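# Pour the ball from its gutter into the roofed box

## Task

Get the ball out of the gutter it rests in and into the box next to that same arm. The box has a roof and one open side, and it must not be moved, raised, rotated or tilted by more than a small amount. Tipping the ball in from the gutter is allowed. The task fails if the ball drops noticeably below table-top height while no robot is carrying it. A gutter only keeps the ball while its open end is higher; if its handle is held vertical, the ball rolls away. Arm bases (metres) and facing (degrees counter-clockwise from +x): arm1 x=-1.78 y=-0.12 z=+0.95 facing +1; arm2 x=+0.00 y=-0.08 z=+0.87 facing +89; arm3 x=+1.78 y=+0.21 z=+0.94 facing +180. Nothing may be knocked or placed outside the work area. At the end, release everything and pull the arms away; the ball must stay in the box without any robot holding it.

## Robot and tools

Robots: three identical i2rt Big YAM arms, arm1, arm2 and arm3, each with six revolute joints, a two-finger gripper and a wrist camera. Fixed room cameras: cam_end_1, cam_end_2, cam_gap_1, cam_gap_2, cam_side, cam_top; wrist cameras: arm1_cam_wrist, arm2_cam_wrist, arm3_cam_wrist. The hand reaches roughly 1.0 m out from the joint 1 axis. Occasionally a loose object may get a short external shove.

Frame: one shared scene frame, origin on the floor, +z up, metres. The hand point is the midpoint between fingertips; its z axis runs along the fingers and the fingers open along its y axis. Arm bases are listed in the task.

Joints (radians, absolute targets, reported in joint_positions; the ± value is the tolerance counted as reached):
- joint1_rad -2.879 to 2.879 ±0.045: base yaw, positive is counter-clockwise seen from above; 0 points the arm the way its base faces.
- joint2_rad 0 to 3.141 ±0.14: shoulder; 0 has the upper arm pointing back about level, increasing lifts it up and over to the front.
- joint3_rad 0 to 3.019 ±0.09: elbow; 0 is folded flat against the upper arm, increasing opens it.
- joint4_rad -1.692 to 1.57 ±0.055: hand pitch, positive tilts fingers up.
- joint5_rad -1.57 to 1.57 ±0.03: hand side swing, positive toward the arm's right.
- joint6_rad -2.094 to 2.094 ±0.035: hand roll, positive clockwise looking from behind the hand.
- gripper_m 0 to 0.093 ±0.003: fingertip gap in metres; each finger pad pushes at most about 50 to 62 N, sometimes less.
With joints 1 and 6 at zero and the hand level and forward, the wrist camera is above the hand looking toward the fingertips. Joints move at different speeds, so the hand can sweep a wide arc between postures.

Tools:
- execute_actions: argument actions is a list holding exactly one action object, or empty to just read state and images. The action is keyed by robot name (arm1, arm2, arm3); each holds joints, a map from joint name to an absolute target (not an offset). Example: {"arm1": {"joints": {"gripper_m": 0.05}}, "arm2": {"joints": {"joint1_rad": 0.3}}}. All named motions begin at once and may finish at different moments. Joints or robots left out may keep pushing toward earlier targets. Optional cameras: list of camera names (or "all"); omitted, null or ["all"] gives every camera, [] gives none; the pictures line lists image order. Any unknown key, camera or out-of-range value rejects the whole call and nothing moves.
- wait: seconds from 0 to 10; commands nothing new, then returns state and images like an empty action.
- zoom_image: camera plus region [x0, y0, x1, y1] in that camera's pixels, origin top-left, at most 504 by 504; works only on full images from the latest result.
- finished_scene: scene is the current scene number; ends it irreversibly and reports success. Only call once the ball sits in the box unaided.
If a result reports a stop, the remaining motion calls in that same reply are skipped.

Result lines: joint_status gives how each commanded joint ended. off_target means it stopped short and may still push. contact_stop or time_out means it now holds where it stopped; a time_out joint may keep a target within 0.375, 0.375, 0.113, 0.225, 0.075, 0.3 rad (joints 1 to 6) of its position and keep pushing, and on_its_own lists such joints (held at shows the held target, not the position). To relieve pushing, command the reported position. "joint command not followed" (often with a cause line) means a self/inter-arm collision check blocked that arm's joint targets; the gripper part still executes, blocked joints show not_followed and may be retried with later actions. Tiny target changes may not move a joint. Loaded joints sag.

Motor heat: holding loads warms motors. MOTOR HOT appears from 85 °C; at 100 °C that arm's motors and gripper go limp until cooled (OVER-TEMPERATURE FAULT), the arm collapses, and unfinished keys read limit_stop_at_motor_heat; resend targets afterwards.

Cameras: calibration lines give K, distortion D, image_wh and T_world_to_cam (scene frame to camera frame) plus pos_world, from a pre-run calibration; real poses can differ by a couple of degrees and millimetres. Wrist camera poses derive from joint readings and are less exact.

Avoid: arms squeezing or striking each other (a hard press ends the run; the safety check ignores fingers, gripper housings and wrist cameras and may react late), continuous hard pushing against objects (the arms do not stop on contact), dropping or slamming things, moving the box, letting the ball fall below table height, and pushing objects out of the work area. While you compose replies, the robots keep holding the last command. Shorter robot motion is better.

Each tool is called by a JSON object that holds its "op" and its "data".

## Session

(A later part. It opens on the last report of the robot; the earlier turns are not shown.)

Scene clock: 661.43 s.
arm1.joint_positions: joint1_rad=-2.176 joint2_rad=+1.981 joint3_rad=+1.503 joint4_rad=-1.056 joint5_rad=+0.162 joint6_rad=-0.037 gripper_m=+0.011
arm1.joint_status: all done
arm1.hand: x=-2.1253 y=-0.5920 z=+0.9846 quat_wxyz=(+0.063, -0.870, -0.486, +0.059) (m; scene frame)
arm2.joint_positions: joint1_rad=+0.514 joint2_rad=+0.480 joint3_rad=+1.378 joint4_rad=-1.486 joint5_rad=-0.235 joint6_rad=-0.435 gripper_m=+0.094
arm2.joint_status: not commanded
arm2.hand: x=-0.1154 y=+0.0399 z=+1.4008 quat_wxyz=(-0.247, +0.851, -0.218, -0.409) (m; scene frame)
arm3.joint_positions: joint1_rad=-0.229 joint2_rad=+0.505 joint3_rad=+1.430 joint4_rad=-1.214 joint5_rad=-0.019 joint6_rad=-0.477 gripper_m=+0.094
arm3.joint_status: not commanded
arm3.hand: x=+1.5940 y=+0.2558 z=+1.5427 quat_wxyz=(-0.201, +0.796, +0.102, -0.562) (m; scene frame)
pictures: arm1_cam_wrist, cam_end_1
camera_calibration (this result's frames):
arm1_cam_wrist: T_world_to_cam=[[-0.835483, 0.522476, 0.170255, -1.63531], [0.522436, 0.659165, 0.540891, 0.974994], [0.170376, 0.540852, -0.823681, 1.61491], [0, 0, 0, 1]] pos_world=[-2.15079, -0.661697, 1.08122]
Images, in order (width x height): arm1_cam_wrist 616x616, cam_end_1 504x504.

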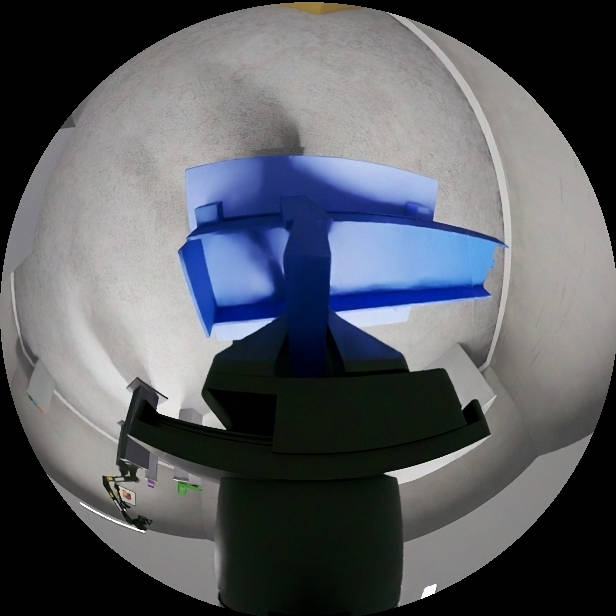

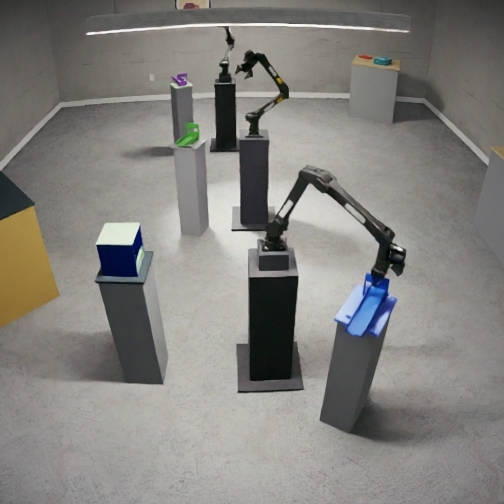

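{"op": "execute_actions", "data": {"actions": [{"arm1":{"joints":{"joint2_rad":2.025}}}], "cameras": ["cam_end_1","arm1_cam_wrist"]}}

Scene clock: 683.50 s.
arm1.joint_positions: joint1_rad=-2.175 joint2_rad=+2.007 joint3_rad=+1.503 joint4_rad=-1.056 joint5_rad=+0.166 joint6_rad=-0.037 gripper_m=+0.011
arm1.joint_status: all done
arm1.hand: x=-2.1239 y=-0.5898 z=+0.9704 quat_wxyz=(+0.070, -0.869, -0.487, +0.048) (m; scene frame)
arm2.joint_positions: joint1_rad=+0.514 joint2_rad=+0.480 joint3_rad=+1.378 joint4_rad=-1.486 joint5_rad=-0.235 joint6_rad=-0.435 gripper_m=+0.094
arm2.joint_status: not commanded
arm2.hand: x=-0.1154 y=+0.0399 z=+1.4008 quat_wxyz=(-0.247, +0.851, -0.218, -0.409) (m; scene frame)
arm3.joint_positions: joint1_rad=-0.229 joint2_rad=+0.505 joint3_rad=+1.430 joint4_rad=-1.214 joint5_rad=-0.019 joint6_rad=-0.477 gripper_m=+0.094
arm3.joint_status: not commanded
arm3.hand: x=+1.5940 y=+0.2558 z=+1.5427 quat_wxyz=(-0.201, +0.796, +0.102, -0.562) (m; scene frame)
pictures: arm1_cam_wrist, cam_end_1
camera_calibration (this result's frames):
arm1_cam_wrist: T_world_to_cam=[[-0.837646, 0.517992, 0.173304, -1.64304], [0.516067, 0.64657, 0.561803, 0.939314], [0.178956, 0.560028, -0.808915, 1.617], [0, 0, 0, 1]] pos_world=[-2.15041, -0.661813, 1.06505]
Images, in order (width x height): arm1_cam_wrist 616x616, cam_end_1 504x504.

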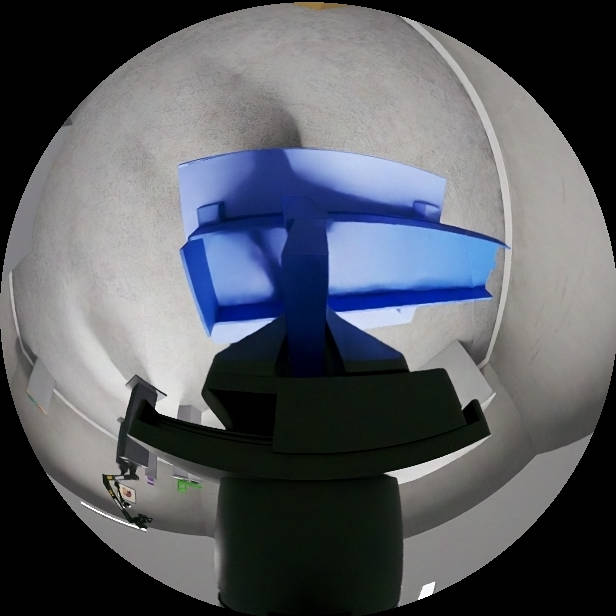

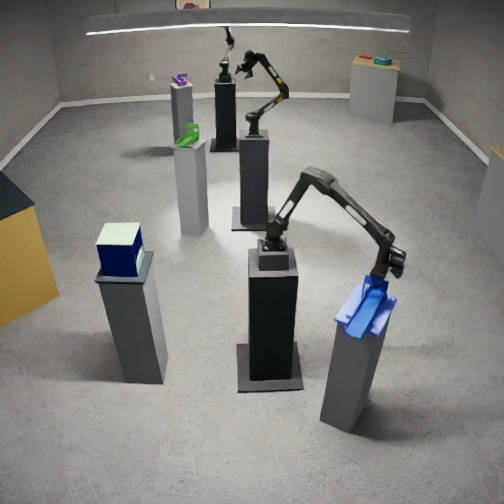

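{"op": "execute_actions", "data": {"actions": [{"arm1":{"joints":{"gripper_m":0.07,"joint2_rad":2.007}}}], "cameras": ["cam_end_1","arm1_cam_wrist"]}}

Scene clock: 688.03 s.
arm1.joint_positions: joint1_rad=-2.175 joint2_rad=+2.007 joint3_rad=+1.503 joint4_rad=-1.056 joint5_rad=+0.166 joint6_rad=-0.037 gripper_m=+0.070
arm1.joint_status: all done
arm1.hand: x=-2.1238 y=-0.5899 z=+0.9704 quat_wxyz=(+0.070, -0.869, -0.487, +0.048) (m; scene frame)
arm2.joint_positions: joint1_rad=+0.514 joint2_rad=+0.480 joint3_rad=+1.378 joint4_rad=-1.486 joint5_rad=-0.235 joint6_rad=-0.435 gripper_m=+0.094
arm2.joint_status: not commanded
arm2.hand: x=-0.1154 y=+0.0399 z=+1.4008 quat_wxyz=(-0.247, +0.851, -0.218, -0.409) (m; scene frame)
arm3.joint_positions: joint1_rad=-0.229 joint2_rad=+0.505 joint3_rad=+1.430 joint4_rad=-1.214 joint5_rad=-0.019 joint6_rad=-0.477 gripper_m=+0.094
arm3.joint_status: not commanded
arm3.hand: x=+1.5940 y=+0.2558 z=+1.5427 quat_wxyz=(-0.201, +0.796, +0.102, -0.562) (m; scene frame)
pictures: arm1_cam_wrist, cam_end_1
camera_calibration (this result's frames):
arm1_cam_wrist: T_world_to_cam=[[-0.837705, 0.518021, 0.172929, -1.64272], [0.515883, 0.646693, 0.561831, 0.93897], [0.179209, 0.559859, -0.808976, 1.6175], [0, 0, 0, 1]] pos_world=[-2.15039, -0.661829, 1.06505]
Images, in order (width x height): arm1_cam_wrist 616x616, cam_end_1 504x504.

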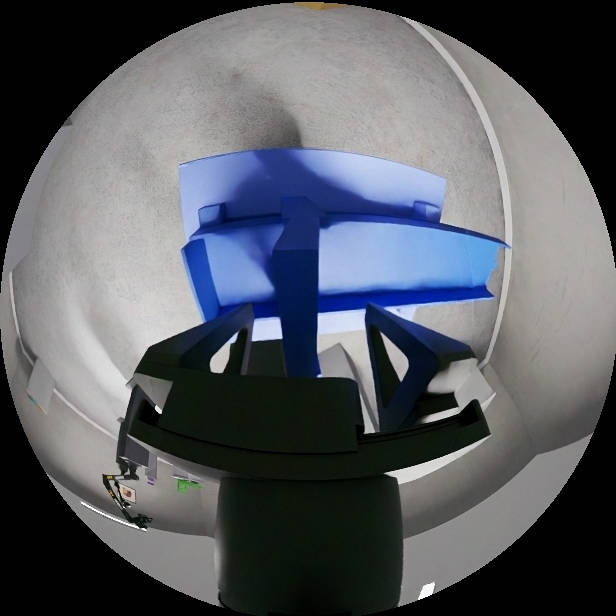

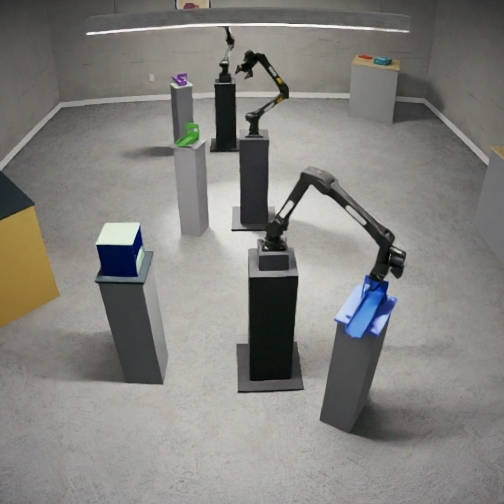

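{"op": "execute_actions", "data": {"actions": [{"arm1":{"joints":{"joint2_rad":1.5}}}], "cameras": ["cam_end_1","cam_top"]}}

Scene clock: 693.50 s.
arm1.joint_positions: joint1_rad=-2.175 joint2_rad=+1.483 joint3_rad=+1.526 joint4_rad=-1.056 joint5_rad=+0.166 joint6_rad=-0.037 gripper_m=+0.070
arm1.joint_status: all done
arm1.hand: x=-2.1139 y=-0.5765 z=+1.2764 quat_wxyz=(-0.056, -0.845, -0.449, +0.285) (m; scene frame)
arm2.joint_positions: joint1_rad=+0.514 joint2_rad=+0.480 joint3_rad=+1.378 joint4_rad=-1.486 joint5_rad=-0.235 joint6_rad=-0.435 gripper_m=+0.094
arm2.joint_status: not commanded
arm2.hand: x=-0.1154 y=+0.0399 z=+1.4008 quat_wxyz=(-0.247, +0.851, -0.218, -0.409) (m; scene frame)
arm3.joint_positions: joint1_rad=-0.229 joint2_rad=+0.505 joint3_rad=+1.430 joint4_rad=-1.214 joint5_rad=-0.019 joint6_rad=-0.477 gripper_m=+0.094
arm3.joint_status: not commanded
arm3.hand: x=+1.5940 y=+0.2558 z=+1.5427 quat_wxyz=(-0.201, +0.796, +0.102, -0.562) (m; scene frame)
pictures: cam_end_1, cam_top
Images, in order (width x height): cam_end_1 504x504, cam_top 504x504.

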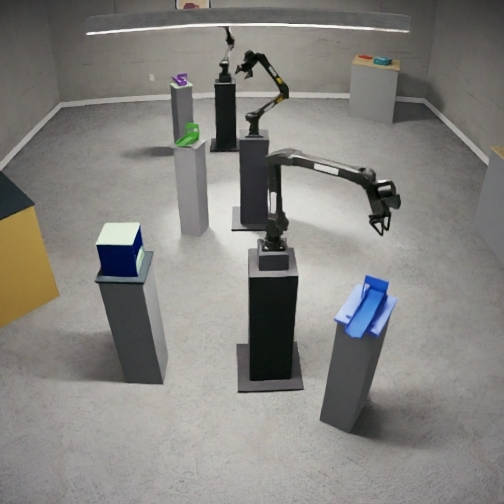

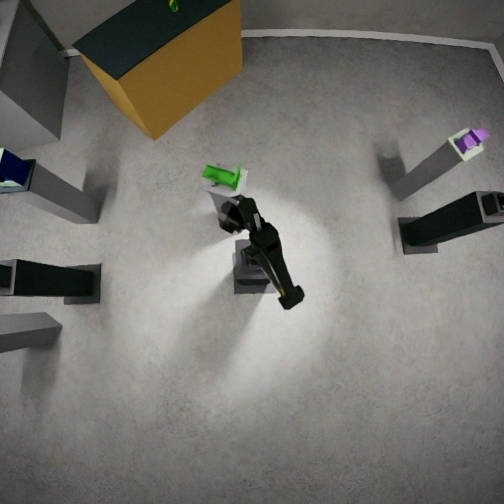

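{"op": "execute_actions", "data": {"actions": [], "cameras": ["cam_side","cam_gap_1","cam_end_2"]}}

{"op": "zoom_image", "data": {"camera": "cam_side", "region": [0, 150, 120, 270]}}

Scene clock: 698.07 s.
arm1.joint_positions: joint1_rad=-2.175 joint2_rad=+1.483 joint3_rad=+1.526 joint4_rad=-1.056 joint5_rad=+0.166 joint6_rad=-0.037 gripper_m=+0.070
arm1.joint_status: all done
arm1.hand: x=-2.1139 y=-0.5765 z=+1.2764 quat_wxyz=(-0.056, -0.845, -0.449, +0.285) (m; scene frame)
arm2.joint_positions: joint1_rad=+0.514 joint2_rad=+0.480 joint3_rad=+1.378 joint4_rad=-1.486 joint5_rad=-0.235 joint6_rad=-0.435 gripper_m=+0.094
arm2.joint_status: not commanded
arm2.hand: x=-0.1154 y=+0.0399 z=+1.4008 quat_wxyz=(-0.247, +0.851, -0.218, -0.409) (m; scene frame)
arm3.joint_positions: joint1_rad=-0.229 joint2_rad=+0.505 joint3_rad=+1.430 joint4_rad=-1.214 joint5_rad=-0.019 joint6_rad=-0.477 gripper_m=+0.094
arm3.joint_status: not commanded
arm3.hand: x=+1.5940 y=+0.2558 z=+1.5427 quat_wxyz=(-0.201, +0.796, +0.102, -0.562) (m; scene frame)
pictures: cam_end_2, cam_gap_1, cam_side
Images, in order (width x height): cam_end_2 504x504, cam_gap_1 504x504, cam_side 504x504.

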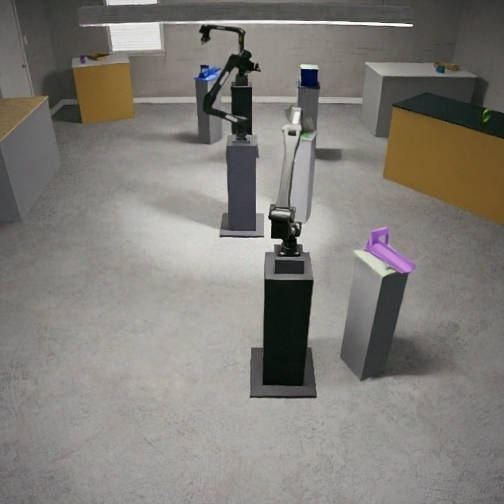

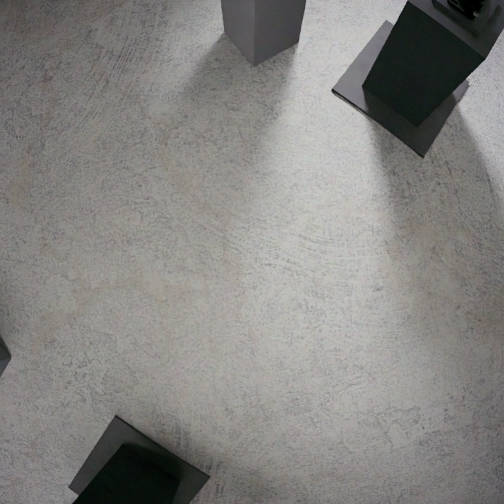

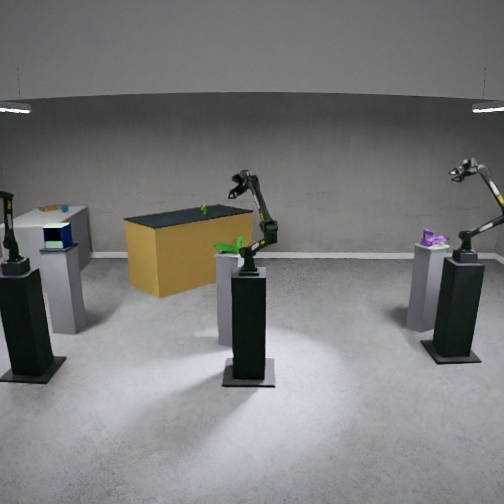

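Region (0, 150, 120, 270) of cam_side's 504x504 image, scaled by 4.200, with more detail than that image has.

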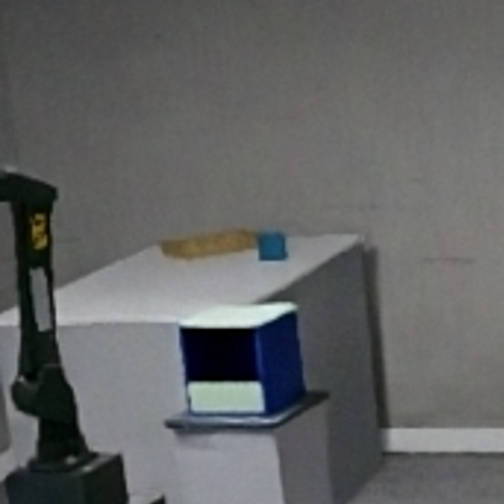

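{"op": "finished_scene", "data": {"scene": 2}}

The scene is finished: the task was done.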